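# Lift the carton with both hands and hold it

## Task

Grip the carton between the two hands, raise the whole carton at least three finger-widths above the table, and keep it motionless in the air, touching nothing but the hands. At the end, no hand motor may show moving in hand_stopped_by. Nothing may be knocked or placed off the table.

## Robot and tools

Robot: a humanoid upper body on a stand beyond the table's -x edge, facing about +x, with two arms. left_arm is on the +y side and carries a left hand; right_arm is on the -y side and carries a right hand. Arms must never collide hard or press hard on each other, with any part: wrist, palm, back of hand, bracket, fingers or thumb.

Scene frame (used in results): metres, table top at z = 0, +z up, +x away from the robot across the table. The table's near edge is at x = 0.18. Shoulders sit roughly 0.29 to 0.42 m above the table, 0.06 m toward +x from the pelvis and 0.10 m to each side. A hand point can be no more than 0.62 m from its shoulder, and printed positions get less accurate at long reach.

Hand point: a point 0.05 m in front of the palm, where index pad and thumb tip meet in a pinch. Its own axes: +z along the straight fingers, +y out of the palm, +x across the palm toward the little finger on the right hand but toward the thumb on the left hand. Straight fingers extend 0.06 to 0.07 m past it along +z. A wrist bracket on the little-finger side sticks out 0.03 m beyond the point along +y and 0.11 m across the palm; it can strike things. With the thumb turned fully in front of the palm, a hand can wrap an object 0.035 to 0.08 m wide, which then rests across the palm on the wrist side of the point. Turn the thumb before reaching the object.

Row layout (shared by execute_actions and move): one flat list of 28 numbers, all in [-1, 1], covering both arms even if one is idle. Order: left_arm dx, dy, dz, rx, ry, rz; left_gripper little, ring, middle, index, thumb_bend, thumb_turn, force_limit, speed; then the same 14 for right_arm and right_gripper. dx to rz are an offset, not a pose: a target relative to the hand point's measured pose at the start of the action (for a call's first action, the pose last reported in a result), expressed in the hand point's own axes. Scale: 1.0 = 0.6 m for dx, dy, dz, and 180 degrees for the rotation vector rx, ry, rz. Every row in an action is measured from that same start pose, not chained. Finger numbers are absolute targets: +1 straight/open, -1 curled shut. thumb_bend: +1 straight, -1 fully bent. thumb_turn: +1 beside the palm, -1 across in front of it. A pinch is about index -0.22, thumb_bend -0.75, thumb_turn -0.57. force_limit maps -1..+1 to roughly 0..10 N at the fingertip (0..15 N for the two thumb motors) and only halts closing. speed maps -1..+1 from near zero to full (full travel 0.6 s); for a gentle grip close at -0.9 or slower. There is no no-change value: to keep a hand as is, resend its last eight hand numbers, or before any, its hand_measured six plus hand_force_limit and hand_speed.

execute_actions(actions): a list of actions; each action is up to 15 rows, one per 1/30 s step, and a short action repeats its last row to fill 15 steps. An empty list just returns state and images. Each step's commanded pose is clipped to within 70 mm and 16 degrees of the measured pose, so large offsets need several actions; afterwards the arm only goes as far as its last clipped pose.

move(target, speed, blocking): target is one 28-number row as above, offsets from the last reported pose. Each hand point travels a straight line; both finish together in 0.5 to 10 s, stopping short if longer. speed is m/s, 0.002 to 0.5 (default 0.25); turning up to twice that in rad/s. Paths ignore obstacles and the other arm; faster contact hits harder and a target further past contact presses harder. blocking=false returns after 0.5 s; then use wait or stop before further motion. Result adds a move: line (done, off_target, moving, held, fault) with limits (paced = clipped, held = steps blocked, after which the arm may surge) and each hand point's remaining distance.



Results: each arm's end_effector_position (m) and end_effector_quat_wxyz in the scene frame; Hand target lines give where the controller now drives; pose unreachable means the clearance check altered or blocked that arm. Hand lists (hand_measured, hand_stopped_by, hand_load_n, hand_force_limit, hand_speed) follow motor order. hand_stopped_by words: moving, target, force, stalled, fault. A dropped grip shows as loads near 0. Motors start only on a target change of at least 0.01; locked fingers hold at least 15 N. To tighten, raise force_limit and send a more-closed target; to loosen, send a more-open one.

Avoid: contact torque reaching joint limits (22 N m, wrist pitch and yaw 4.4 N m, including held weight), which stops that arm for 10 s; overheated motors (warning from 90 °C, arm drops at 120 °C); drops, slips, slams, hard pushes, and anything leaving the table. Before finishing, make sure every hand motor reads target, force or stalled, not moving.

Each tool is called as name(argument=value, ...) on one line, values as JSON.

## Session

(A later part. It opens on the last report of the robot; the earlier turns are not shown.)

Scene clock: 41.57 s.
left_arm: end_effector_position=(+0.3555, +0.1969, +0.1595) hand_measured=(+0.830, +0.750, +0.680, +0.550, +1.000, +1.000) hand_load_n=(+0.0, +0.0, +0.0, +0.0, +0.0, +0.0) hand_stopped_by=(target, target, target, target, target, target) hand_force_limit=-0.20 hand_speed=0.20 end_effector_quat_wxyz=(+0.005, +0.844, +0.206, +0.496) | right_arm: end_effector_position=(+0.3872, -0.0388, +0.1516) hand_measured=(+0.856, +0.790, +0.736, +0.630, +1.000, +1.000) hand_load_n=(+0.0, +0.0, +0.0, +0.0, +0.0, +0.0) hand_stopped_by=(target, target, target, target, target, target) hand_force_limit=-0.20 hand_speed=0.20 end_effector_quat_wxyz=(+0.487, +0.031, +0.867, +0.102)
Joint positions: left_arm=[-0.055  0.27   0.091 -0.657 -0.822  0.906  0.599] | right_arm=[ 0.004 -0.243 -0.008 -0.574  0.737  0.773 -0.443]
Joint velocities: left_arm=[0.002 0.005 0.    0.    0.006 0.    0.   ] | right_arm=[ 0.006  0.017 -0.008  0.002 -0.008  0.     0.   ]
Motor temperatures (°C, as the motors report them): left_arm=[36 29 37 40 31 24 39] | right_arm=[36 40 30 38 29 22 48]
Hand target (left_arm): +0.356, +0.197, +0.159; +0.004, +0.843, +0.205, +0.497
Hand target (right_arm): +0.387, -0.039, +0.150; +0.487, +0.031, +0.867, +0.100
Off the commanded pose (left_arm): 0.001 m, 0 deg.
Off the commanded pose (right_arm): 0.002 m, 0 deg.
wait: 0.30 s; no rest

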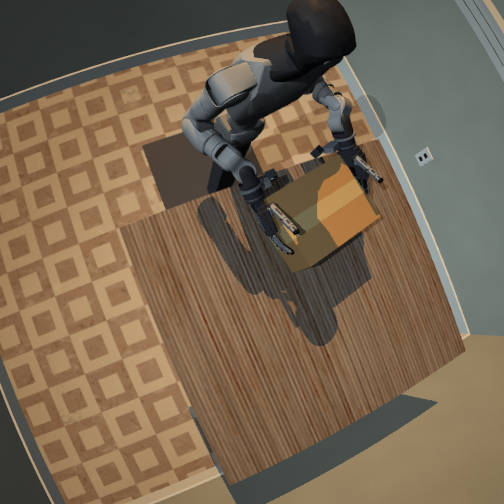

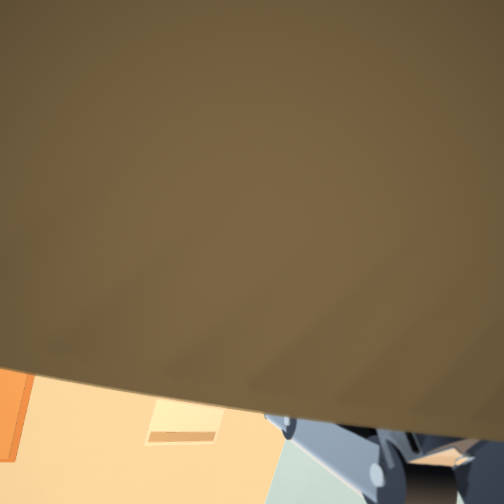

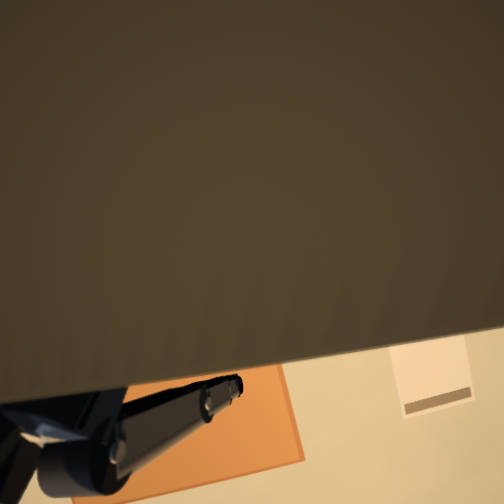

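execute_actions(actions=[[[-0.003,-0.001,-0.005,0,0,0,0.83,0.75,0.68,0.55,1,1,-0.2,0.2,0.003,-0.001,-0.005,0,0,0,0.855,0.79,0.735,0.63,1,1,-0.2,0.2],[-0.008,-0.003,-0.012,0,0,0,0.83,0.75,0.68,0.55,1,1,-0.2,0.2,0.008,-0.003,-0.012,0,0,0,0.855,0.79,0.735,0.63,1,1,-0.2,0.2],[-0.013,-0.004,-0.02,0,0,0,0.83,0.75,0.68,0.55,1,1,-0.2,0.2,0.014,-0.004,-0.02,0,0,0,0.855,0.79,0.735,0.63,1,1,-0.2,0.2],[-0.018,-0.004,-0.027,0,0,0,0.83,0.75,0.68,0.55,1,1,-0.2,0.2,0.019,-0.005,-0.027,0,0,0,0.855,0.79,0.735,0.63,1,1,-0.2,0.2],[-0.021,-0.002,-0.03,0,0,0,0.83,0.75,0.68,0.55,1,1,-0.2,0.2,0.022,-0.003,-0.03,0,0,0,0.855,0.79,0.735,0.63,1,1,-0.2,0.2],[-0.022,0.003,-0.03,-0.001,0,0,0.83,0.75,0.68,0.55,1,1,-0.2,0.2,0.023,0.002,-0.03,-0.001,0,0,0.855,0.79,0.735,0.63,1,1,-0.2,0.2],[-0.023,0.009,-0.032,-0.005,-0.001,-0.001,0.83,0.75,0.68,0.55,1,1,-0.2,0.2,0.024,0.008,-0.031,-0.005,0.001,0.001,0.855,0.79,0.735,0.63,1,1,-0.2,0.2],[-0.025,0.018,-0.034,-0.012,-0.003,-0.002,0.83,0.75,0.68,0.55,1,1,-0.2,0.2,0.025,0.016,-0.034,-0.011,0.002,0.002,0.855,0.79,0.735,0.63,1,1,-0.2,0.2],[-0.027,0.029,-0.037,-0.02,-0.005,-0.003,0.83,0.75,0.68,0.55,1,1,-0.2,0.2,0.026,0.026,-0.036,-0.018,0.003,0.004,0.855,0.79,0.735,0.63,1,1,-0.2,0.2],[-0.029,0.041,-0.041,-0.029,-0.007,-0.005,0.83,0.75,0.68,0.55,1,1,-0.2,0.2,0.027,0.038,-0.039,-0.026,0.005,0.006,0.855,0.79,0.735,0.63,1,1,-0.2,0.2],[-0.031,0.053,-0.044,-0.037,-0.009,-0.007,0.83,0.75,0.68,0.55,1,1,-0.2,0.2,0.028,0.049,-0.041,-0.034,0.007,0.008,0.855,0.79,0.735,0.63,1,1,-0.2,0.2],[-0.033,0.065,-0.047,-0.046,-0.011,-0.008,0.83,0.75,0.68,0.55,1,1,-0.2,0.2,0.03,0.06,-0.044,-0.042,0.008,0.009,0.855,0.79,0.735,0.63,1,1,-0.2,0.2],[-0.035,0.077,-0.051,-0.054,-0.014,-0.01,0.83,0.75,0.68,0.55,1,1,-0.2,0.2,0.031,0.071,-0.047,-0.05,0.01,0.011,0.855,0.79,0.735,0.63,1,1,-0.2,0.2],[-0.037,0.088,-0.054,-0.062,-0.016,-0.011,0.83,0.75,0.68,0.55,1,1,-0.2,0.2,0.032,0.081,-0.049,-0.057,0.011,0.013,0.855,0.79,0.735,0.63,1,1,-0.2,0.2],[-0.038,0.096,-0.056,-0.068,-0.017,-0.012,0.83,0.75,0.68,0.55,1,1,-0.2,0.2,0.033,0.089,-0.051,-0.062,0.012,0.014,0.855,0.79,0.735,0.63,1,1,-0.2,0.2]]])

wait(seconds=0.25)

zoom_image(camera="cam_high", region=[230, 110, 410, 290])

Scene clock: 42.83 s.
left_arm: end_effector_position=(+0.3344, +0.1874, +0.1551) hand_measured=(+0.830, +0.750, +0.680, +0.550, +1.000, +1.000) hand_load_n=(+0.0, +5.0, +3.0, +1.5, +0.0, +0.0) hand_stopped_by=(target, target, target, target, target, target) hand_force_limit=-0.20 hand_speed=0.20 end_effector_quat_wxyz=(+0.005, +0.847, +0.204, +0.490) | right_arm: end_effector_position=(+0.3648, -0.0418, +0.1463) hand_measured=(+0.856, +0.790, +0.736, +0.630, +1.000, +1.000) hand_load_n=(+0.0, +5.5, +0.5, +5.0, +0.0, +0.0) hand_stopped_by=(target, target, target, target, target, target) hand_force_limit=-0.20 hand_speed=0.20 end_effector_quat_wxyz=(+0.484, +0.030, +0.869, +0.098)
Joint positions: left_arm=[ 0.06   0.26   0.052 -0.746 -0.801  0.88   0.603] | right_arm=[ 0.126 -0.244  0.026 -0.647  0.705  0.728 -0.43 ]
Joint velocities: left_arm=[ 0.003 -0.005  0.029 -0.04  -0.055  0.054  0.048] | right_arm=[ 0.017 -0.04  -0.005 -0.011  0.02   0.     0.024]
Motor temperatures (°C, as the motors report them): left_arm=[36 29 36 40 31 24 38] | right_arm=[36 40 30 38 29 22 46]
Hand target (left_arm): +0.333, +0.132, +0.172; +0.109, +0.848, +0.166, +0.492
Hand target (right_arm): +0.346, +0.008, +0.163; +0.470, -0.001, +0.861, +0.196
Off the commanded pose (left_arm): 0.060 m, 13 deg.
Off the commanded pose (right_arm): 0.058 m, 12 deg.

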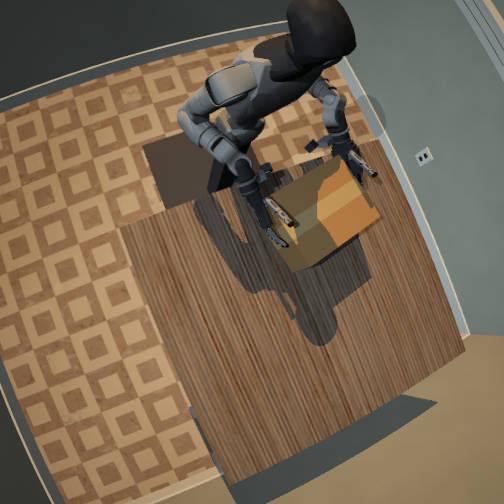

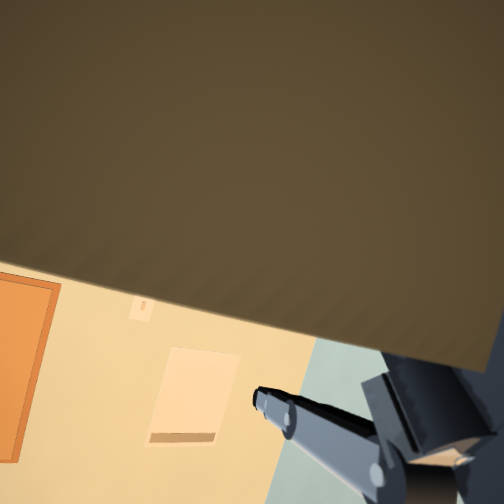

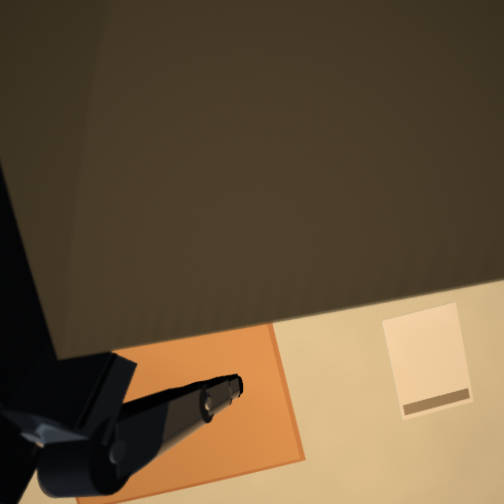

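Scene clock: 43.10 s.
left_arm: end_effector_position=(+0.3343, +0.1874, +0.1551) hand_measured=(+0.830, +0.750, +0.680, +0.550, +1.000, +1.000) hand_load_n=(+0.0, +6.5, +4.0, +2.0, +0.0, +0.0) hand_stopped_by=(target, target, target, target, target, target) hand_force_limit=-0.20 hand_speed=0.20 end_effector_quat_wxyz=(+0.006, +0.847, +0.204, +0.490) | right_arm: end_effector_position=(+0.3646, -0.0417, +0.1464) hand_measured=(+0.856, +0.790, +0.736, +0.630, +1.000, +1.000) hand_load_n=(+0.5, +6.0, +0.5, +6.0, +0.0, +0.0) hand_stopped_by=(target, target, target, target, target, target) hand_force_limit=-0.20 hand_speed=0.20 end_effector_quat_wxyz=(+0.484, +0.030, +0.869, +0.099)
Joint positions: left_arm=[ 0.06   0.26   0.054 -0.747 -0.804  0.882  0.603] | right_arm=[ 0.127 -0.245  0.026 -0.648  0.706  0.728 -0.429]
Joint velocities: left_arm=[ 0.005  0.002  0.003 -0.002  0.006  0.     0.   ] | right_arm=[ 0.006 -0.012 -0.009 -0.003 -0.002  0.     0.   ]
Motor temperatures (°C, as the motors report them): left_arm=[36 29 37 40 31 24 38] | right_arm=[36 40 30 38 29 22 47]
Hand target (left_arm): +0.333, +0.132, +0.172; +0.109, +0.848, +0.166, +0.492
Hand target (right_arm): +0.346, +0.008, +0.163; +0.470, -0.001, +0.861, +0.196
Off the commanded pose (left_arm): 0.060 m, 13 deg.
Off the commanded pose (right_arm): 0.058 m, 12 deg.
wait: 0.27 s; at rest by 0.17 s

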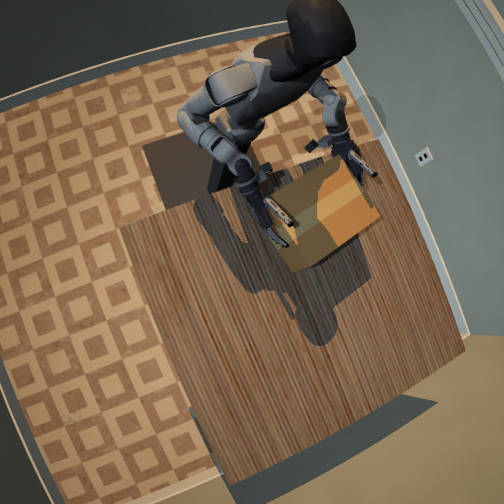

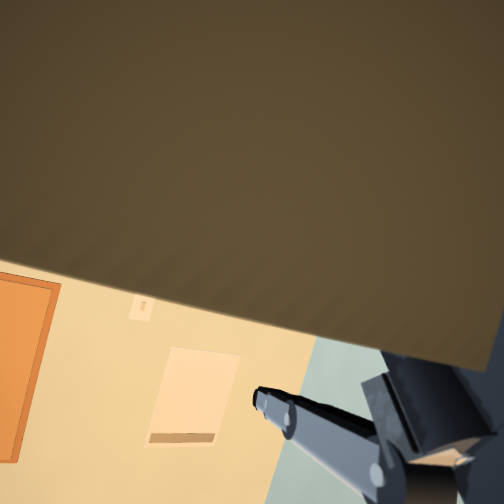

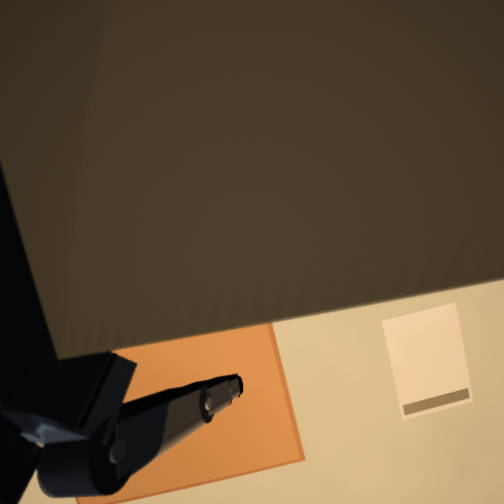

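Region (230, 110, 410, 290) of cam_high's 504x504 image, scaled by 2.800, with more detail than that image has.

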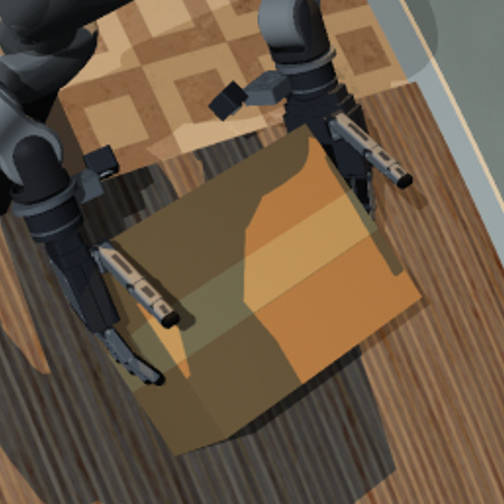

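execute_actions(actions=[[[-0.0115,0.095,-0.027,-0.068,-0.013,-0.0115,0.7,0.75,0.68,0.55,1,1,-0.45,-0.75,0.007,0.094,-0.023,-0.0635,0.009,0.014,0.7,0.79,0.65,0.63,1,1,-0.45,-0.75],[-0.0115,0.095,-0.027,-0.068,-0.013,-0.0115,0.7,0.75,0.68,0.55,1,1,-0.45,-0.75,0.007,0.094,-0.023,-0.0635,0.009,0.014,0.7,0.79,0.65,0.63,1,1,-0.45,-0.75],[-0.011,0.095,-0.027,-0.068,-0.013,-0.0115,0.7,0.75,0.68,0.55,1,1,-0.45,-0.75,0.006,0.094,-0.023,-0.0635,0.009,0.014,0.7,0.79,0.65,0.63,1,1,-0.45,-0.75],[-0.009,0.095,-0.028,-0.068,-0.012,-0.011,0.7,0.75,0.68,0.55,1,1,-0.45,-0.75,0.004,0.094,-0.024,-0.064,0.008,0.014,0.7,0.79,0.65,0.63,1,1,-0.45,-0.75],[-0.007,0.096,-0.029,-0.068,-0.012,-0.011,0.7,0.75,0.68,0.55,1,1,-0.45,-0.75,0.002,0.095,-0.025,-0.064,0.008,0.014,0.7,0.79,0.65,0.63,1,1,-0.45,-0.75],[-0.004,0.097,-0.03,-0.069,-0.011,-0.011,0.7,0.75,0.68,0.55,1,1,-0.45,-0.75,-0.001,0.096,-0.026,-0.064,0.007,0.013,0.7,0.79,0.65,0.63,1,1,-0.45,-0.75],[-0.001,0.098,-0.031,-0.069,-0.011,-0.01,0.7,0.75,0.68,0.55,1,1,-0.45,-0.75,-0.004,0.097,-0.027,-0.065,0.007,0.013,0.7,0.79,0.65,0.63,1,1,-0.45,-0.75],[0.002,0.098,-0.033,-0.069,-0.01,-0.01,0.7,0.75,0.68,0.55,1,1,-0.45,-0.75,-0.007,0.097,-0.029,-0.065,0.006,0.013,0.7,0.79,0.65,0.63,1,1,-0.45,-0.75],[0.006,0.099,-0.034,-0.07,-0.01,-0.01,0.7,0.75,0.68,0.55,1,1,-0.45,-0.75,-0.011,0.098,-0.03,-0.065,0.006,0.012,0.7,0.79,0.65,0.63,1,1,-0.45,-0.75],[0.01,0.1,-0.035,-0.07,-0.009,-0.009,0.7,0.75,0.68,0.55,1,1,-0.45,-0.75,-0.015,0.099,-0.031,-0.066,0.005,0.012,0.7,0.79,0.65,0.63,1,1,-0.45,-0.75],[0.014,0.101,-0.037,-0.07,-0.009,-0.009,0.7,0.75,0.68,0.55,1,1,-0.45,-0.75,-0.019,0.1,-0.033,-0.066,0.005,0.012,0.7,0.79,0.65,0.63,1,1,-0.45,-0.75],[0.018,0.102,-0.038,-0.071,-0.009,-0.008,0.7,0.75,0.68,0.55,1,1,-0.45,-0.75,-0.023,0.101,-0.034,-0.066,0.005,0.011,0.7,0.79,0.65,0.63,1,1,-0.45,-0.75],[0.021,0.103,-0.039,-0.071,-0.009,-0.008,0.7,0.75,0.68,0.55,1,1,-0.45,-0.75,-0.026,0.102,-0.035,-0.067,0.005,0.011,0.7,0.79,0.65,0.63,1,1,-0.45,-0.75],[0.024,0.104,-0.04,-0.071,-0.009,-0.008,0.7,0.75,0.68,0.55,1,1,-0.45,-0.75,-0.029,0.103,-0.036,-0.067,0.005,0.011,0.7,0.79,0.65,0.63,1,1,-0.45,-0.75],[0.026,0.104,-0.04,-0.071,-0.009,-0.008,0.7,0.75,0.68,0.55,1,1,-0.45,-0.75,-0.03,0.103,-0.036,-0.067,0.005,0.011,0.7,0.79,0.65,0.63,1,1,-0.45,-0.75]]])

wait(seconds=0.3)

Scene clock: 44.37 s.
left_arm: end_effector_position=(+0.3366, +0.1906, +0.1746) hand_measured=(+0.818, +0.750, +0.682, +0.550, +1.000, +1.000) hand_load_n=(+4.5, +1.0, +8.0, +1.5, +0.0, +0.0) hand_stopped_by=(force, target, target, target, target, target) hand_force_limit=-0.45 hand_speed=-0.75 end_effector_quat_wxyz=(+0.007, +0.843, +0.205, +0.497) | right_arm: end_effector_position=(+0.3637, -0.0391, +0.1609) hand_measured=(+0.844, +0.790, +0.712, +0.630, +1.000, +1.000) hand_load_n=(+1.0, +3.5, +9.5, +2.0, +0.0, +0.0) hand_stopped_by=(force, target, force, target, target, target) hand_force_limit=-0.45 hand_speed=-0.75 end_effector_quat_wxyz=(+0.484, +0.026, +0.869, +0.105)
Joint positions: left_arm=[ 0.009  0.258  0.127 -0.809 -0.905  0.983  0.672] | right_arm=[ 0.105 -0.254 -0.015 -0.72   0.782  0.817 -0.478]
Joint velocities: left_arm=[-0.494 -0.026  0.344 -0.344 -0.408  0.197  0.328] | right_arm=[-0.33   0.008 -0.224 -0.334  0.325  0.26  -0.242]
Motor temperatures (°C, as the motors report them): left_arm=[36 29 37 40 31 24 39] | right_arm=[36 40 30 38 29 22 48]
Hand target (left_arm): +0.337, +0.134, +0.196; +0.108, +0.844, +0.157, +0.502
Hand target (right_arm): +0.348, +0.010, +0.186; +0.478, -0.013, +0.856, +0.198
Off the commanded pose (left_arm): 0.063 m, 13 deg.
Off the commanded pose (right_arm): 0.058 m, 11 deg.

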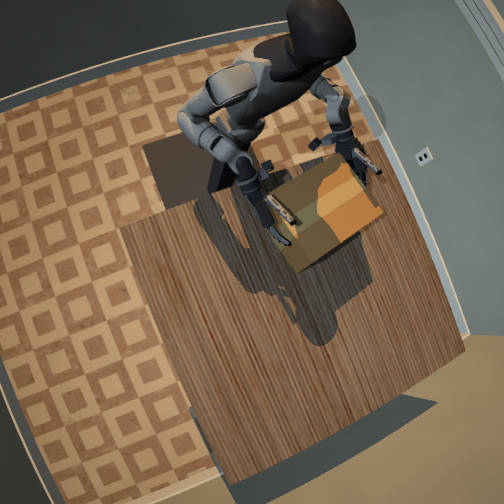

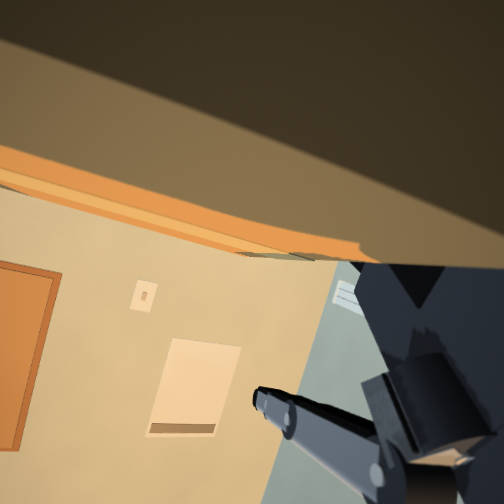

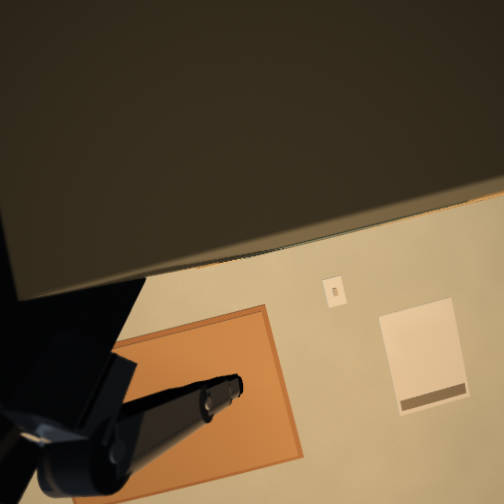

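Scene clock: 44.67 s.
left_arm: end_effector_position=(+0.3421, +0.1901, +0.1923) hand_measured=(+0.818, +0.750, +0.680, +0.550, +1.000, +1.000) hand_load_n=(+7.5, +2.0, +3.0, +1.5, +0.0, +0.0) hand_stopped_by=(force, target, target, target, target, target) hand_force_limit=-0.45 hand_speed=-0.75 end_effector_quat_wxyz=(+0.014, +0.831, +0.205, +0.516) | right_arm: end_effector_position=(+0.3690, -0.0392, +0.1737) hand_measured=(+0.844, +0.790, +0.712, +0.630, +1.000, +1.000) hand_load_n=(+3.0, +1.0, +12.0, +0.0, +0.0, +0.0) hand_stopped_by=(force, target, force, target, target, target) hand_force_limit=-0.45 hand_speed=-0.75 end_effector_quat_wxyz=(+0.498, +0.027, +0.861, +0.105)
Joint positions: left_arm=[-0.029  0.254  0.149 -0.832 -0.937  0.998  0.692] | right_arm=[ 0.079 -0.254 -0.032 -0.742  0.798  0.831 -0.497]
Joint velocities: left_arm=[-0.005 -0.009  0.005 -0.006  0.     0.012  0.   ] | right_arm=[ 0.003  0.011  0.     0.002 -0.003  0.017 -0.004]
Motor temperatures (°C, as the motors report them): left_arm=[36 29 37 40 31 24 40] | right_arm=[36 40 30 38 29 22 49]
Hand target (left_arm): +0.337, +0.134, +0.196; +0.108, +0.844, +0.157, +0.502
Hand target (right_arm): +0.348, +0.010, +0.186; +0.478, -0.013, +0.856, +0.198
Off the commanded pose (left_arm): 0.059 m, 12 deg.
Off the commanded pose (right_arm): 0.056 m, 12 deg.
wait: 0.30 s; no rest

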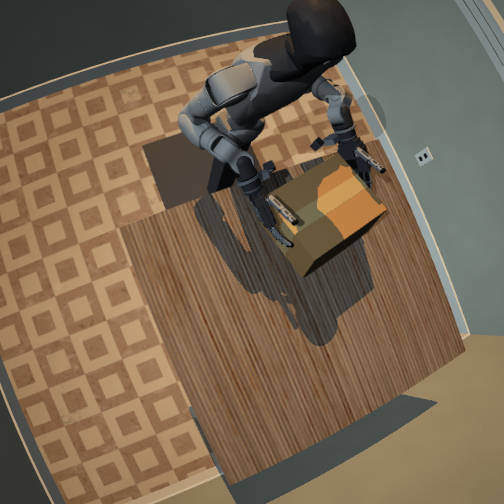

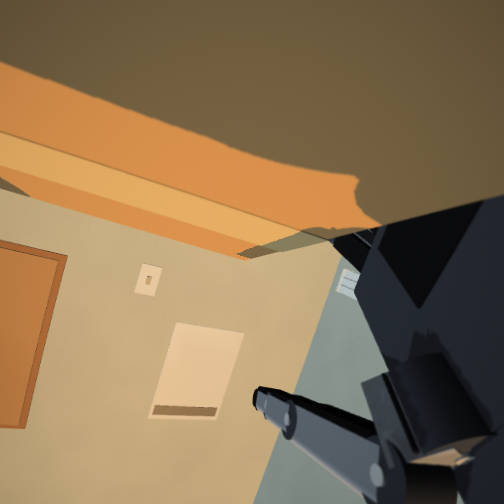

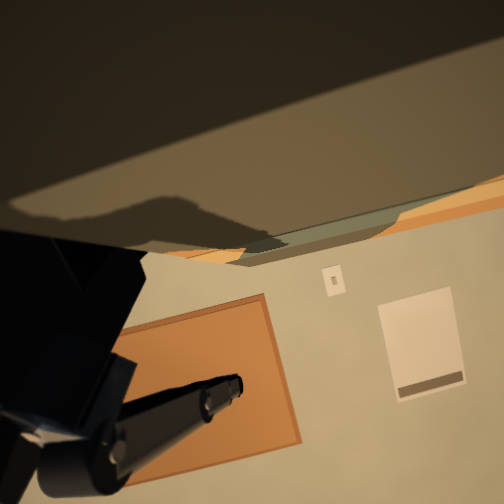

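execute_actions(actions=[])

Scene clock: 45.20 s.
left_arm: end_effector_position=(+0.3365, +0.1952, +0.1723) hand_measured=(+0.818, +0.750, +0.680, +0.552, +1.000, +1.000) hand_load_n=(+1.5, +1.0, +6.0, +6.0, +0.0, +0.0) hand_stopped_by=(force, target, target, target, target, target) hand_force_limit=-0.45 hand_speed=-0.75 end_effector_quat_wxyz=(-0.004, +0.847, +0.208, +0.489) | right_arm: end_effector_position=(+0.3726, -0.0329, +0.1919) hand_measured=(+0.844, +0.790, +0.712, +0.630, +1.000, +1.000) hand_load_n=(+6.5, +4.0, +4.0, +0.0, +0.0, +0.0) hand_stopped_by=(force, target, force, target, target, target) hand_force_limit=-0.45 hand_speed=-0.75 end_effector_quat_wxyz=(+0.518, +0.029, +0.846, +0.124)
Joint positions: left_arm=[-0.01   0.256  0.149 -0.812 -0.931  1.026  0.711] | right_arm=[ 0.059 -0.25  -0.034 -0.76   0.811  0.808 -0.488]
Joint velocities: left_arm=[ 0.003  0.     0.006  0.003 -0.005  0.     0.   ] | right_arm=[ 0.003 -0.011  0.014 -0.005  0.014  0.     0.   ]
Motor temperatures (°C, as the motors report them): left_arm=[36 29 37 40 31 24 40] | right_arm=[36 40 30 39 29 22 50]
Hand target (left_arm): +0.337, +0.134, +0.196; +0.108, +0.844, +0.157, +0.502
Hand target (right_arm): +0.348, +0.010, +0.186; +0.478, -0.013, +0.856, +0.198
Off the commanded pose (left_arm): 0.068 m, 14 deg.
Off the commanded pose (right_arm): 0.050 m, 11 deg.

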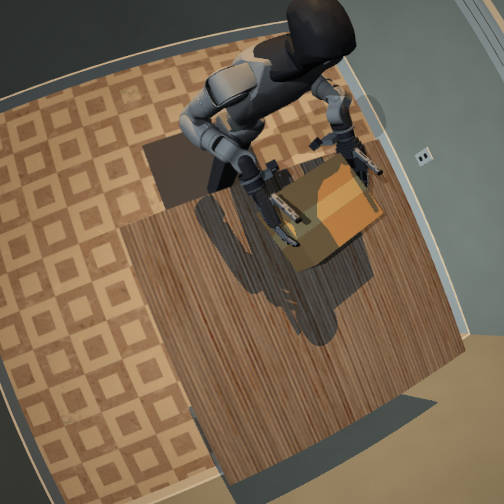

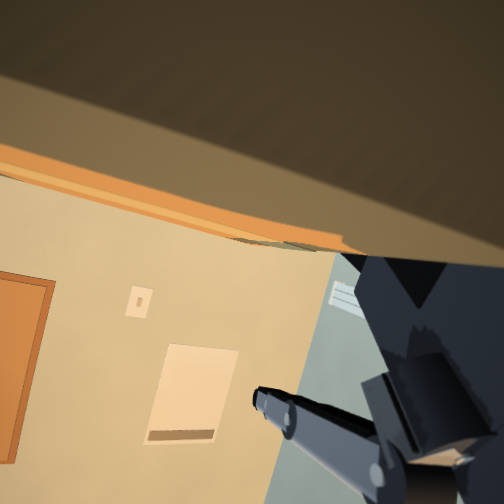

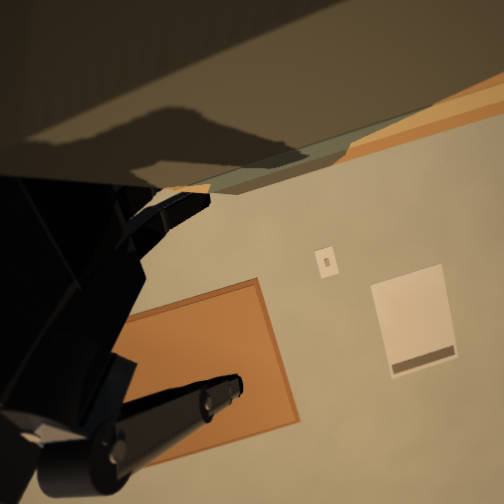

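execute_actions(actions=[[[0.02,0.09,-0.02,-0.06,-0.01,0,0.7,0.75,0.68,0.55,1,1,-0.45,-0.75,0.035,0.065,-0.02,-0.05,0.015,0.005,0.7,0.79,0.65,0.63,1,1,-0.45,-0.75],[0.015,0.086,-0.017,-0.058,-0.01,0,0.7,0.75,0.68,0.55,1,1,-0.45,-0.75,0.04,0.064,-0.014,-0.047,0.016,0.004,0.7,0.79,0.65,0.63,1,1,-0.45,-0.75],[0.009,0.082,-0.014,-0.055,-0.01,0,0.7,0.75,0.68,0.55,1,1,-0.45,-0.75,0.045,0.063,-0.008,-0.044,0.017,0.003,0.7,0.79,0.65,0.63,1,1,-0.45,-0.75],[0.003,0.078,-0.011,-0.052,-0.009,0,0.7,0.75,0.68,0.55,1,1,-0.45,-0.75,0.05,0.061,-0.002,-0.041,0.018,0.002,0.7,0.79,0.65,0.63,1,1,-0.45,-0.75],[-0.003,0.074,-0.008,-0.049,-0.008,0,0.7,0.75,0.68,0.55,1,1,-0.45,-0.75,0.054,0.058,0.004,-0.038,0.019,0.001,0.7,0.79,0.65,0.63,1,1,-0.45,-0.75],[-0.009,0.07,-0.005,-0.046,-0.007,0,0.7,0.75,0.68,0.55,1,1,-0.45,-0.75,0.058,0.055,0.01,-0.034,0.02,0,0.7,0.79,0.65,0.63,1,1,-0.45,-0.75],[-0.015,0.065,-0.002,-0.043,-0.006,0,0.7,0.75,0.68,0.55,1,1,-0.45,-0.75,0.062,0.051,0.015,-0.03,0.021,-0.001,0.7,0.79,0.65,0.63,1,1,-0.45,-0.75],[-0.021,0.06,0.0,-0.04,-0.005,0,0.7,0.75,0.68,0.55,1,1,-0.45,-0.75,0.065,0.047,0.02,-0.026,0.022,-0.002,0.7,0.79,0.65,0.63,1,1,-0.45,-0.75],[-0.026,0.055,0.002,-0.037,-0.005,0,0.7,0.75,0.68,0.55,1,1,-0.45,-0.75,0.068,0.043,0.024,-0.022,0.023,-0.002,0.7,0.79,0.65,0.63,1,1,-0.45,-0.75],[-0.029,0.049,0.003,-0.034,-0.004,0,0.7,0.75,0.68,0.55,1,1,-0.45,-0.75,0.069,0.037,0.026,-0.018,0.023,-0.003,0.7,0.79,0.65,0.63,1,1,-0.45,-0.75],[-0.027,0.037,0.005,-0.027,-0.003,0,0.7,0.75,0.68,0.55,1,1,-0.45,-0.75,0.066,0.025,0.028,-0.011,0.023,-0.003,0.7,0.79,0.65,0.63,1,1,-0.45,-0.75],[-0.025,0.024,0.007,-0.02,-0.002,0,0.7,0.75,0.68,0.55,1,1,-0.45,-0.75,0.063,0.012,0.03,-0.004,0.023,-0.004,0.7,0.79,0.65,0.63,1,1,-0.45,-0.75],[-0.022,0.011,0.009,-0.013,-0.001,0,0.7,0.75,0.68,0.55,1,1,-0.45,-0.75,0.06,-0.001,0.032,0.003,0.023,-0.004,0.7,0.79,0.65,0.63,1,1,-0.45,-0.75],[-0.02,-0.002,0.011,-0.006,0,0,0.7,0.75,0.68,0.55,1,1,-0.45,-0.75,0.058,-0.014,0.034,0.01,0.023,-0.005,0.7,0.79,0.65,0.63,1,1,-0.45,-0.75],[-0.018,-0.014,0.012,0,0,0,0.7,0.75,0.68,0.55,1,1,-0.45,-0.75,0.056,-0.026,0.035,0.016,0.023,-0.005,0.7,0.79,0.65,0.63,1,1,-0.45,-0.75]]])

wait(seconds=0.3)

Scene clock: 46.97 s.
left_arm: end_effector_position=(+0.3395, +0.1960, +0.1664) hand_measured=(+0.818, +0.750, +0.680, +0.550, +1.000, +1.000) hand_load_n=(+0.5, +0.0, +0.5, +1.0, +0.0, +0.0) hand_stopped_by=(force, target, target, target, target, target) hand_force_limit=-0.45 hand_speed=-0.75 end_effector_quat_wxyz=(-0.004, +0.841, +0.206, +0.501) | right_arm: end_effector_position=(+0.3789, -0.0329, +0.1610) hand_measured=(+0.844, +0.790, +0.712, +0.630, +1.000, +1.000) hand_load_n=(+0.0, +0.0, +2.0, +0.0, +0.0, +0.0) hand_stopped_by=(force, target, force, target, target, target) hand_force_limit=-0.45 hand_speed=-0.75 end_effector_quat_wxyz=(+0.506, +0.031, +0.856, +0.104)
Joint positions: left_arm=[ 0.023  0.272  0.091 -0.759 -0.831  0.91   0.627] | right_arm=[ 0.055 -0.237  0.046 -0.624  0.702  0.708 -0.458]
Joint velocities: left_arm=[ 0.225  0.104  0.095  0.114  0.005 -0.028 -0.263] | right_arm=[-0.06  -0.041 -0.238  0.129  0.354  0.346  0.   ]
Motor temperatures (°C, as the motors report them): left_arm=[36 29 37 40 31 24 41] | right_arm=[36 40 30 38 29 22 50]
Hand target (left_arm): +0.335, +0.201, +0.158; -0.005, +0.847, +0.207, +0.489
Hand target (right_arm): +0.377, -0.039, +0.151; +0.488, +0.033, +0.866, +0.101
Off the commanded pose (left_arm): 0.011 m, 2 deg.
Off the commanded pose (right_arm): 0.012 m, 3 deg.

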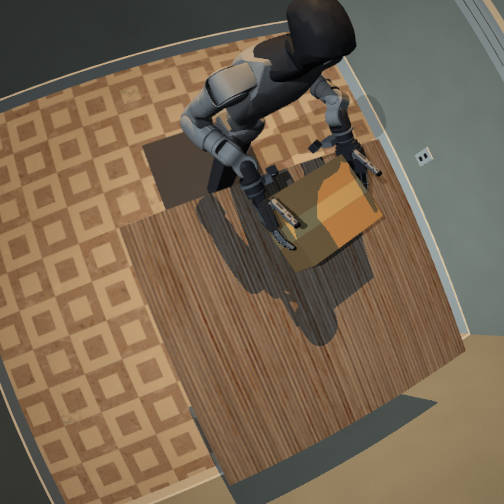

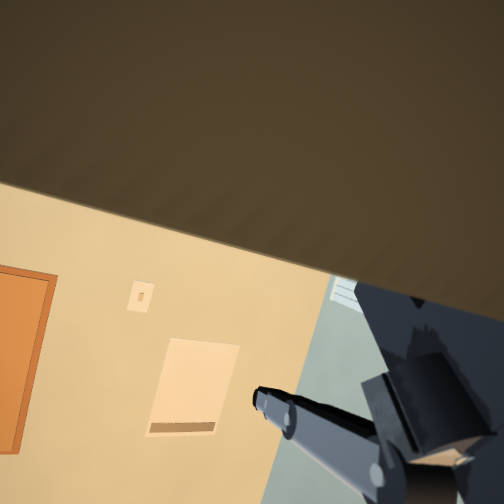

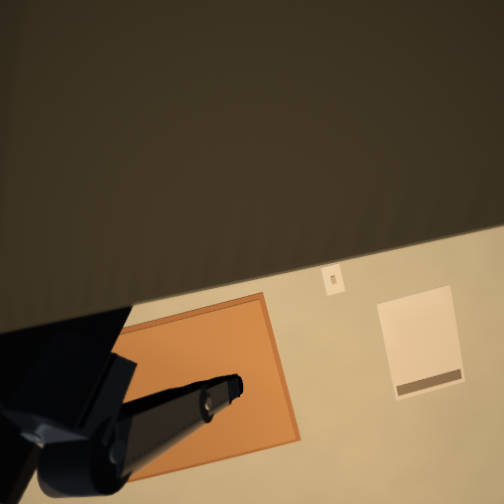

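Scene clock: 47.27 s.
left_arm: end_effector_position=(+0.3345, +0.2014, +0.1581) hand_measured=(+0.818, +0.750, +0.680, +0.550, +1.000, +1.000) hand_load_n=(+0.0, +0.0, +0.0, +0.0, +0.0, +0.0) hand_stopped_by=(force, target, target, target, target, target) hand_force_limit=-0.45 hand_speed=-0.75 end_effector_quat_wxyz=(-0.007, +0.847, +0.208, +0.490) | right_arm: end_effector_position=(+0.3774, -0.0390, +0.1510) hand_measured=(+0.844, +0.790, +0.712, +0.630, +1.000, +1.000) hand_load_n=(+0.0, +0.0, +0.0, +0.0, +0.0, +0.0) hand_stopped_by=(force, target, force, target, target, target) hand_force_limit=-0.45 hand_speed=-0.75 end_effector_quat_wxyz=(+0.489, +0.033, +0.866, +0.099)
Joint positions: left_arm=[ 0.045  0.283  0.111 -0.751 -0.842  0.915  0.615] | right_arm=[ 0.059 -0.246  0.022 -0.612  0.727  0.738 -0.458]
Joint velocities: left_arm=[ 0.     0.003  0.005 -0.009 -0.005  0.     0.   ] | right_arm=[ 0.008 -0.011  0.    -0.009  0.008  0.     0.   ]
Motor temperatures (°C, as the motors report them): left_arm=[36 29 37 40 31 24 41] | right_arm=[36 40 30 38 29 22 49]
Hand target (left_arm): +0.335, +0.201, +0.158; -0.005, +0.847, +0.207, +0.489
Hand target (right_arm): +0.377, -0.039, +0.151; +0.488, +0.033, +0.866, +0.101
Off the commanded pose (left_arm): 0.001 m, 0 deg.
Off the commanded pose (right_arm): 0.001 m, 0 deg.
wait: 0.30 s; no rest

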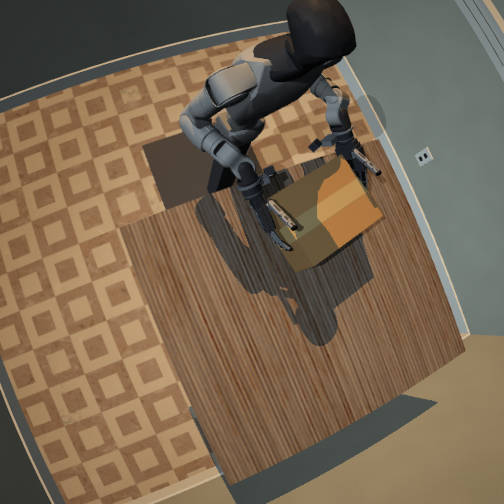

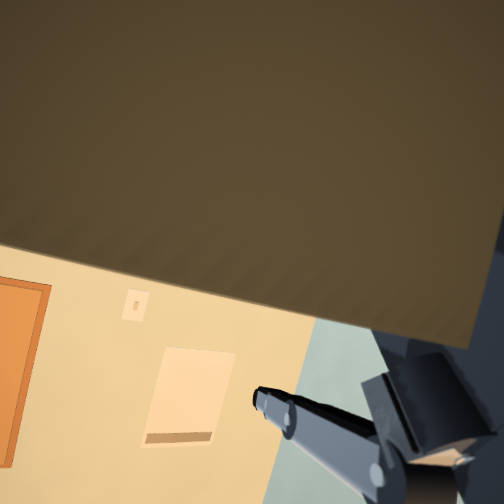

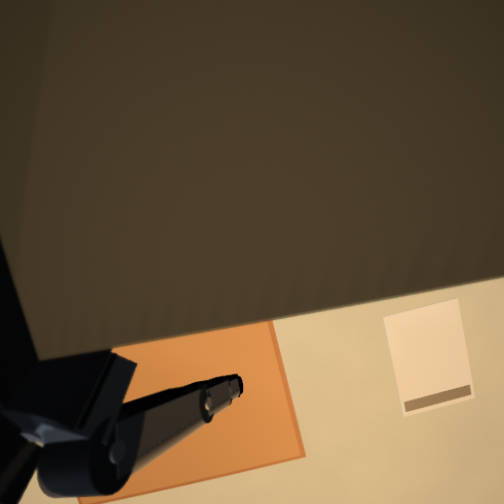

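zoom_image(camera="cam_high", region=[220, 110, 420, 290])

Region (220, 110, 420, 290) of cam_high's 504x504 image, scaled by 2.520, with more detail than that image has; it fills the top 454 rows of this view, and the rest is white.

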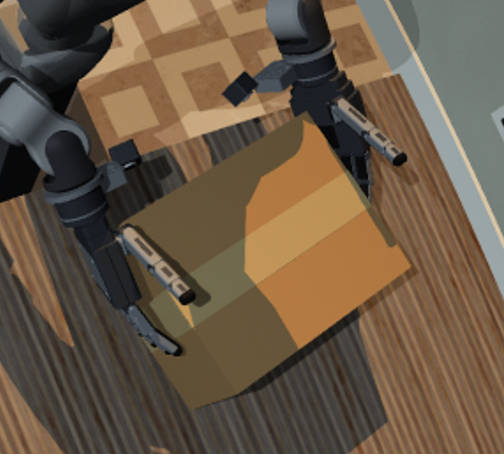

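execute_actions(actions=[[[0.002,0.001,0.003,0,0,0,0.84,0.75,0.68,0.55,1,1,-0.45,-0.75,-0.001,0.001,0.002,0,0,0,0.87,0.8,0.73,0.62,1,1,-0.45,-0.75],[0.005,0.002,0.009,0,0,0,0.84,0.75,0.68,0.55,1,1,-0.45,-0.75,-0.004,0.001,0.007,0,0,0,0.87,0.8,0.73,0.62,1,1,-0.45,-0.75],[0.009,0.003,0.016,0,0,0,0.84,0.75,0.68,0.55,1,1,-0.45,-0.75,-0.007,0.002,0.012,0,0,0,0.87,0.8,0.73,0.62,1,1,-0.45,-0.75],[0.013,0.005,0.024,0,0,0,0.84,0.75,0.68,0.55,1,1,-0.45,-0.75,-0.01,0.003,0.018,0,0,0,0.87,0.8,0.73,0.62,1,1,-0.45,-0.75],[0.017,0.006,0.032,0,0,0,0.84,0.75,0.68,0.55,1,1,-0.45,-0.75,-0.013,0.004,0.024,0,0,0,0.87,0.8,0.73,0.62,1,1,-0.45,-0.75],[0.021,0.008,0.039,0,0,0,0.84,0.75,0.68,0.55,1,1,-0.45,-0.75,-0.016,0.005,0.03,0,0,0,0.87,0.8,0.73,0.62,1,1,-0.45,-0.75],[0.025,0.009,0.046,0,0,0,0.84,0.75,0.68,0.55,1,1,-0.45,-0.75,-0.019,0.006,0.035,0,0,0,0.87,0.8,0.73,0.62,1,1,-0.45,-0.75],[0.028,0.01,0.052,0,0,0,0.84,0.75,0.68,0.55,1,1,-0.45,-0.75,-0.022,0.007,0.04,0,0,0,0.87,0.8,0.73,0.62,1,1,-0.45,-0.75],[0.031,0.011,0.056,0,0,0,0.84,0.75,0.68,0.55,1,1,-0.45,-0.75,-0.024,0.008,0.043,0,0,0,0.87,0.8,0.73,0.62,1,1,-0.45,-0.75],[0.033,0.012,0.059,0,0,0,0.84,0.75,0.68,0.55,1,1,-0.45,-0.75,-0.025,0.008,0.045,0,0,0,0.87,0.8,0.73,0.62,1,1,-0.45,-0.75],[0.034,0.012,0.06,0,0,0,0.84,0.75,0.68,0.55,1,1,-0.45,-0.75,-0.026,0.008,0.046,0,0,0,0.87,0.8,0.73,0.62,1,1,-0.45,-0.75]]])

zoom_image(camera="cam_high", region=[220, 110, 420, 290])

Scene clock: 49.83 s.
left_arm: end_effector_position=(+0.3759, +0.2100, +0.1598) hand_measured=(+0.840, +0.750, +0.680, +0.550, +1.000, +1.000) hand_load_n=(+0.0, +0.0, +0.0, +0.0, +0.0, +0.0) hand_stopped_by=(target, target, target, target, target, target) hand_force_limit=-0.45 hand_speed=-0.75 end_effector_quat_wxyz=(-0.004, +0.845, +0.212, +0.492) | right_arm: end_effector_position=(+0.4090, -0.0320, +0.1537) hand_measured=(+0.870, +0.800, +0.730, +0.620, +1.000, +1.000) hand_load_n=(+0.0, +0.0, +0.0, +0.0, +0.0, +0.0) hand_stopped_by=(target, target, target, target, target, target) hand_force_limit=-0.45 hand_speed=-0.75 end_effector_quat_wxyz=(+0.493, +0.033, +0.864, +0.100)
Joint positions: left_arm=[-0.172  0.287  0.123 -0.554 -0.843  0.936  0.62 ] | right_arm=[-0.11  -0.238  0.001 -0.478  0.736  0.768 -0.468]
Joint velocities: left_arm=[-0.002  0.018  0.005  0.067 -0.006  0.     0.   ] | right_arm=[ 0.003 -0.014 -0.008  0.048 -0.003  0.021  0.   ]
Motor temperatures (°C, as the motors report them): left_arm=[36 29 36 40 31 24 38] | right_arm=[36 40 30 38 29 22 46]
Hand target (left_arm): +0.376, +0.212, +0.158; -0.007, +0.845, +0.212, +0.490
Hand target (right_arm): +0.409, -0.032, +0.152; +0.489, +0.034, +0.866, +0.101
Off the commanded pose (left_arm): 0.002 m, 1 deg.
Off the commanded pose (right_arm): 0.003 m, 0 deg.

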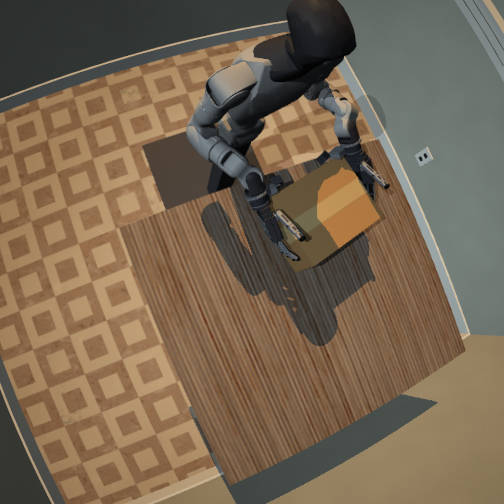

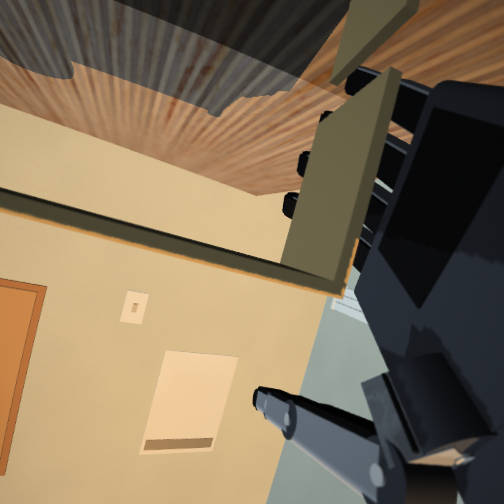

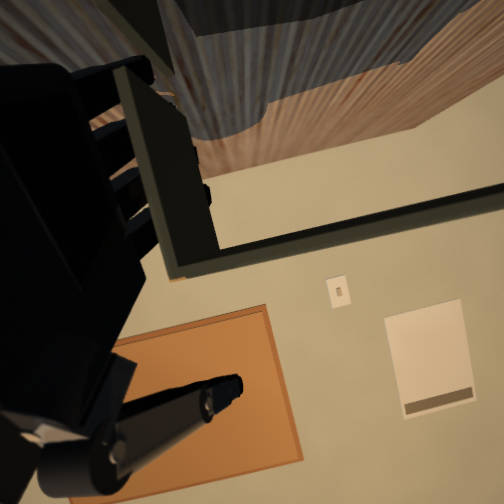

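Region (220, 110, 420, 290) of cam_high's 504x504 image, scaled by 2.520, with more detail than that image has; it fills the top 454 rows of this view, and the rest is white.

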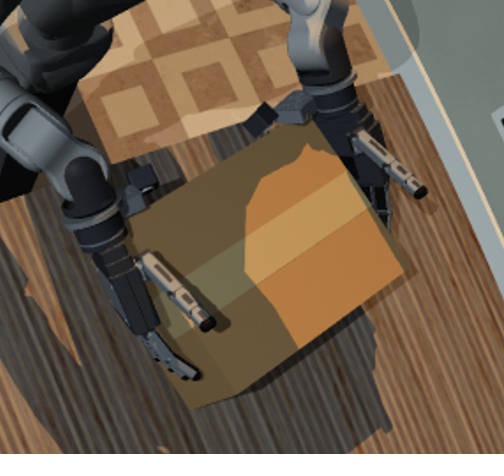

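execute_actions(actions=[[[-0.003,0.002,0.002,0,0,0,0.84,0.75,0.68,0.55,1,1,-0.45,-0.75,0.001,0.002,0.004,0,0,0,0.87,0.8,0.73,0.62,1,1,-0.45,-0.75],[-0.004,0.005,0.002,0,0,0,0.84,0.75,0.68,0.55,1,1,-0.45,-0.75,0.001,0.005,0.007,0,0,0,0.87,0.8,0.73,0.62,1,1,-0.45,-0.75],[-0.005,0.009,0.002,0,0,0,0.84,0.75,0.68,0.55,1,1,-0.45,-0.75,0.001,0.009,0.009,0,0,0,0.87,0.8,0.73,0.62,1,1,-0.45,-0.75],[-0.006,0.013,0.002,0,0,0,0.84,0.75,0.68,0.55,1,1,-0.45,-0.75,0.002,0.013,0.009,0,0,0,0.87,0.8,0.73,0.62,1,1,-0.45,-0.75],[-0.007,0.017,0.001,-0.003,-0.001,-0.001,0.84,0.75,0.68,0.55,1,1,-0.45,-0.75,0.003,0.017,0.008,-0.003,0.001,0.001,0.87,0.8,0.73,0.62,1,1,-0.45,-0.75],[-0.008,0.023,-0.001,-0.007,-0.002,-0.002,0.84,0.75,0.68,0.55,1,1,-0.45,-0.75,0.004,0.023,0.007,-0.007,0.002,0.002,0.87,0.8,0.73,0.62,1,1,-0.45,-0.75],[-0.01,0.031,-0.003,-0.013,-0.003,-0.003,0.84,0.75,0.68,0.55,1,1,-0.45,-0.75,0.005,0.03,0.005,-0.012,0.003,0.003,0.87,0.8,0.73,0.62,1,1,-0.45,-0.75],[-0.012,0.04,-0.005,-0.019,-0.004,-0.004,0.84,0.75,0.68,0.55,1,1,-0.45,-0.75,0.006,0.039,0.003,-0.018,0.004,0.005,0.87,0.8,0.73,0.62,1,1,-0.45,-0.75],[-0.014,0.05,-0.008,-0.026,-0.006,-0.006,0.84,0.75,0.68,0.55,1,1,-0.45,-0.75,0.008,0.049,0.001,-0.024,0.005,0.007,0.87,0.8,0.73,0.62,1,1,-0.45,-0.75],[-0.016,0.06,-0.01,-0.033,-0.008,-0.008,0.84,0.75,0.68,0.55,1,1,-0.45,-0.75,0.009,0.058,-0.001,-0.03,0.007,0.009,0.87,0.8,0.73,0.62,1,1,-0.45,-0.75],[-0.018,0.07,-0.013,-0.04,-0.009,-0.009,0.84,0.75,0.68,0.55,1,1,-0.45,-0.75,0.011,0.068,-0.003,-0.037,0.008,0.011,0.87,0.8,0.73,0.62,1,1,-0.45,-0.75],[-0.02,0.08,-0.016,-0.046,-0.011,-0.011,0.84,0.75,0.68,0.55,1,1,-0.45,-0.75,0.012,0.078,-0.006,-0.043,0.009,0.012,0.87,0.8,0.73,0.62,1,1,-0.45,-0.75],[-0.021,0.089,-0.018,-0.052,-0.012,-0.012,0.84,0.75,0.68,0.55,1,1,-0.45,-0.75,0.013,0.087,-0.008,-0.049,0.011,0.014,0.87,0.8,0.73,0.62,1,1,-0.45,-0.75],[-0.022,0.097,-0.02,-0.057,-0.013,-0.013,0.84,0.75,0.68,0.55,1,1,-0.45,-0.75,0.014,0.094,-0.009,-0.053,0.012,0.015,0.87,0.8,0.73,0.62,1,1,-0.45,-0.75],[-0.023,0.102,-0.021,-0.06,-0.014,-0.014,0.84,0.75,0.68,0.55,1,1,-0.45,-0.75,0.015,0.099,-0.01,-0.056,0.012,0.016,0.87,0.8,0.73,0.62,1,1,-0.45,-0.75]]])

wait(seconds=0.3)

Scene clock: 111.07 s.
left_arm: end_effector_position=(+0.3771, +0.2052, +0.1578) hand_measured=(+0.840, +0.750, +0.680, +0.550, +1.000, +1.000) hand_load_n=(+0.0, +0.0, +0.5, +1.0, +0.0, +0.0) hand_stopped_by=(target, target, target, target, target, target) hand_force_limit=-0.45 hand_speed=-0.75 end_effector_quat_wxyz=(-0.006, +0.844, +0.215, +0.492) | right_arm: end_effector_position=(+0.4115, -0.0246, +0.1507) hand_measured=(+0.870, +0.800, +0.730, +0.620, +1.000, +1.000) hand_load_n=(+0.0, +0.0, +1.0, +1.5, +0.0, +0.0) hand_stopped_by=(target, target, target, target, target, target) hand_force_limit=-0.45 hand_speed=-0.75 end_effector_quat_wxyz=(+0.490, +0.033, +0.865, +0.102)
Joint positions: left_arm=[-0.172  0.267  0.095 -0.55  -0.82   0.918  0.634] | right_arm=[-0.132 -0.218  0.023 -0.451  0.719  0.761 -0.477]
Joint velocities: left_arm=[-0.012 -0.018  0.017  0.002  0.005  0.     0.   ] | right_arm=[ 0.005  0.003 -0.014  0.005 -0.005  0.     0.007]
Motor temperatures (°C, as the motors report them): left_arm=[36 29 34 38 29 25 25] | right_arm=[36 40 28 36 27 22 30]
Hand target (left_arm): +0.378, +0.150, +0.169; +0.090, +0.847, +0.185, +0.491
Hand target (right_arm): +0.395, +0.024, +0.163; +0.474, +0.009, +0.860, +0.189
Off the commanded pose (left_arm): 0.059 m, 12 deg.
Off the commanded pose (right_arm): 0.054 m, 10 deg.

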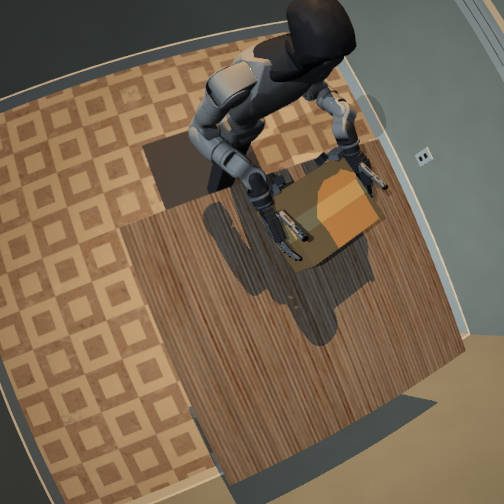

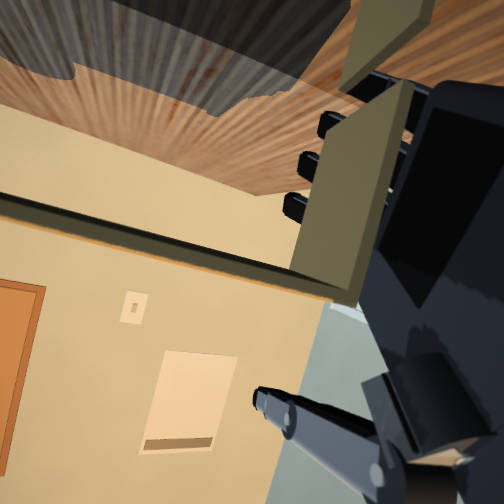

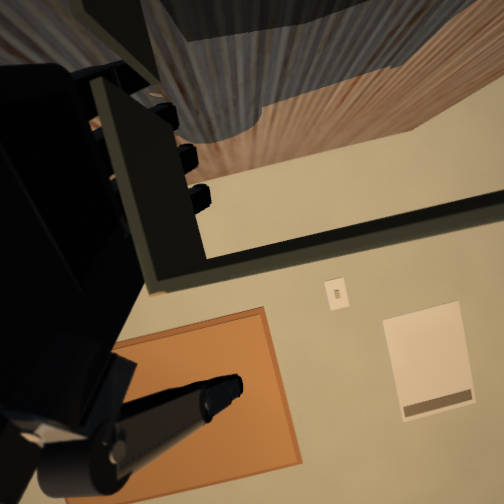

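Scene clock: 111.37 s.
left_arm: end_effector_position=(+0.3771, +0.2052, +0.1578) hand_measured=(+0.840, +0.750, +0.680, +0.550, +1.000, +1.000) hand_load_n=(+0.0, +0.0, +0.5, +1.0, +0.0, +0.0) hand_stopped_by=(target, target, target, target, target, target) hand_force_limit=-0.45 hand_speed=-0.75 end_effector_quat_wxyz=(-0.005, +0.844, +0.216, +0.492) | right_arm: end_effector_position=(+0.4114, -0.0245, +0.1507) hand_measured=(+0.870, +0.800, +0.730, +0.620, +1.000, +1.000) hand_load_n=(+0.0, +0.0, +1.0, +1.5, +0.0, +0.0) hand_stopped_by=(target, target, target, target, target, target) hand_force_limit=-0.45 hand_speed=-0.75 end_effector_quat_wxyz=(+0.490, +0.033, +0.865, +0.102)
Joint positions: left_arm=[-0.172  0.265  0.096 -0.55  -0.82   0.919  0.634] | right_arm=[-0.132 -0.218  0.023 -0.451  0.719  0.761 -0.477]
Joint velocities: left_arm=[ 0.    -0.008  0.003 -0.014 -0.002  0.     0.   ] | right_arm=[-0.005  0.     0.008  0.002  0.005  0.     0.   ]
Motor temperatures (°C, as the motors report them): left_arm=[36 29 34 38 29 25 26] | right_arm=[36 40 28 36 27 22 31]
Hand target (left_arm): +0.378, +0.150, +0.169; +0.090, +0.847, +0.185, +0.491
Hand target (right_arm): +0.395, +0.024, +0.163; +0.474, +0.009, +0.860, +0.189
Off the commanded pose (left_arm): 0.059 m, 12 deg.
Off the commanded pose (right_arm): 0.054 m, 10 deg.
wait: 0.30 s; at rest by 0.17 s

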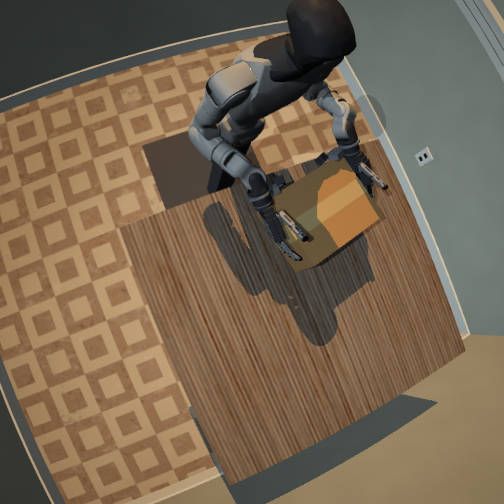

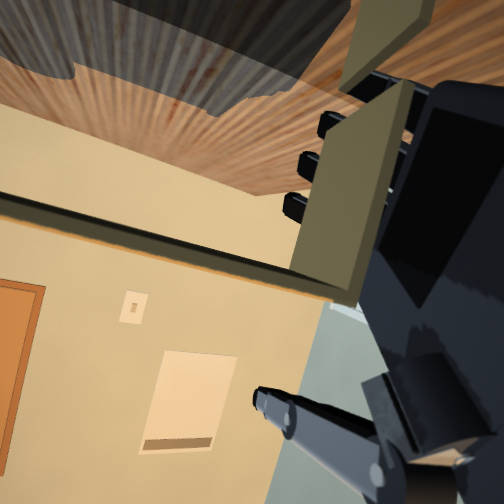

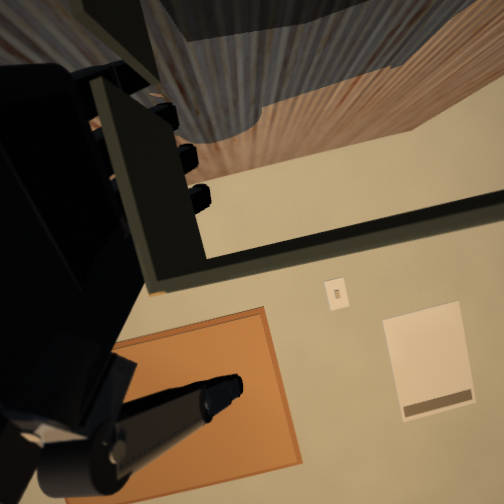

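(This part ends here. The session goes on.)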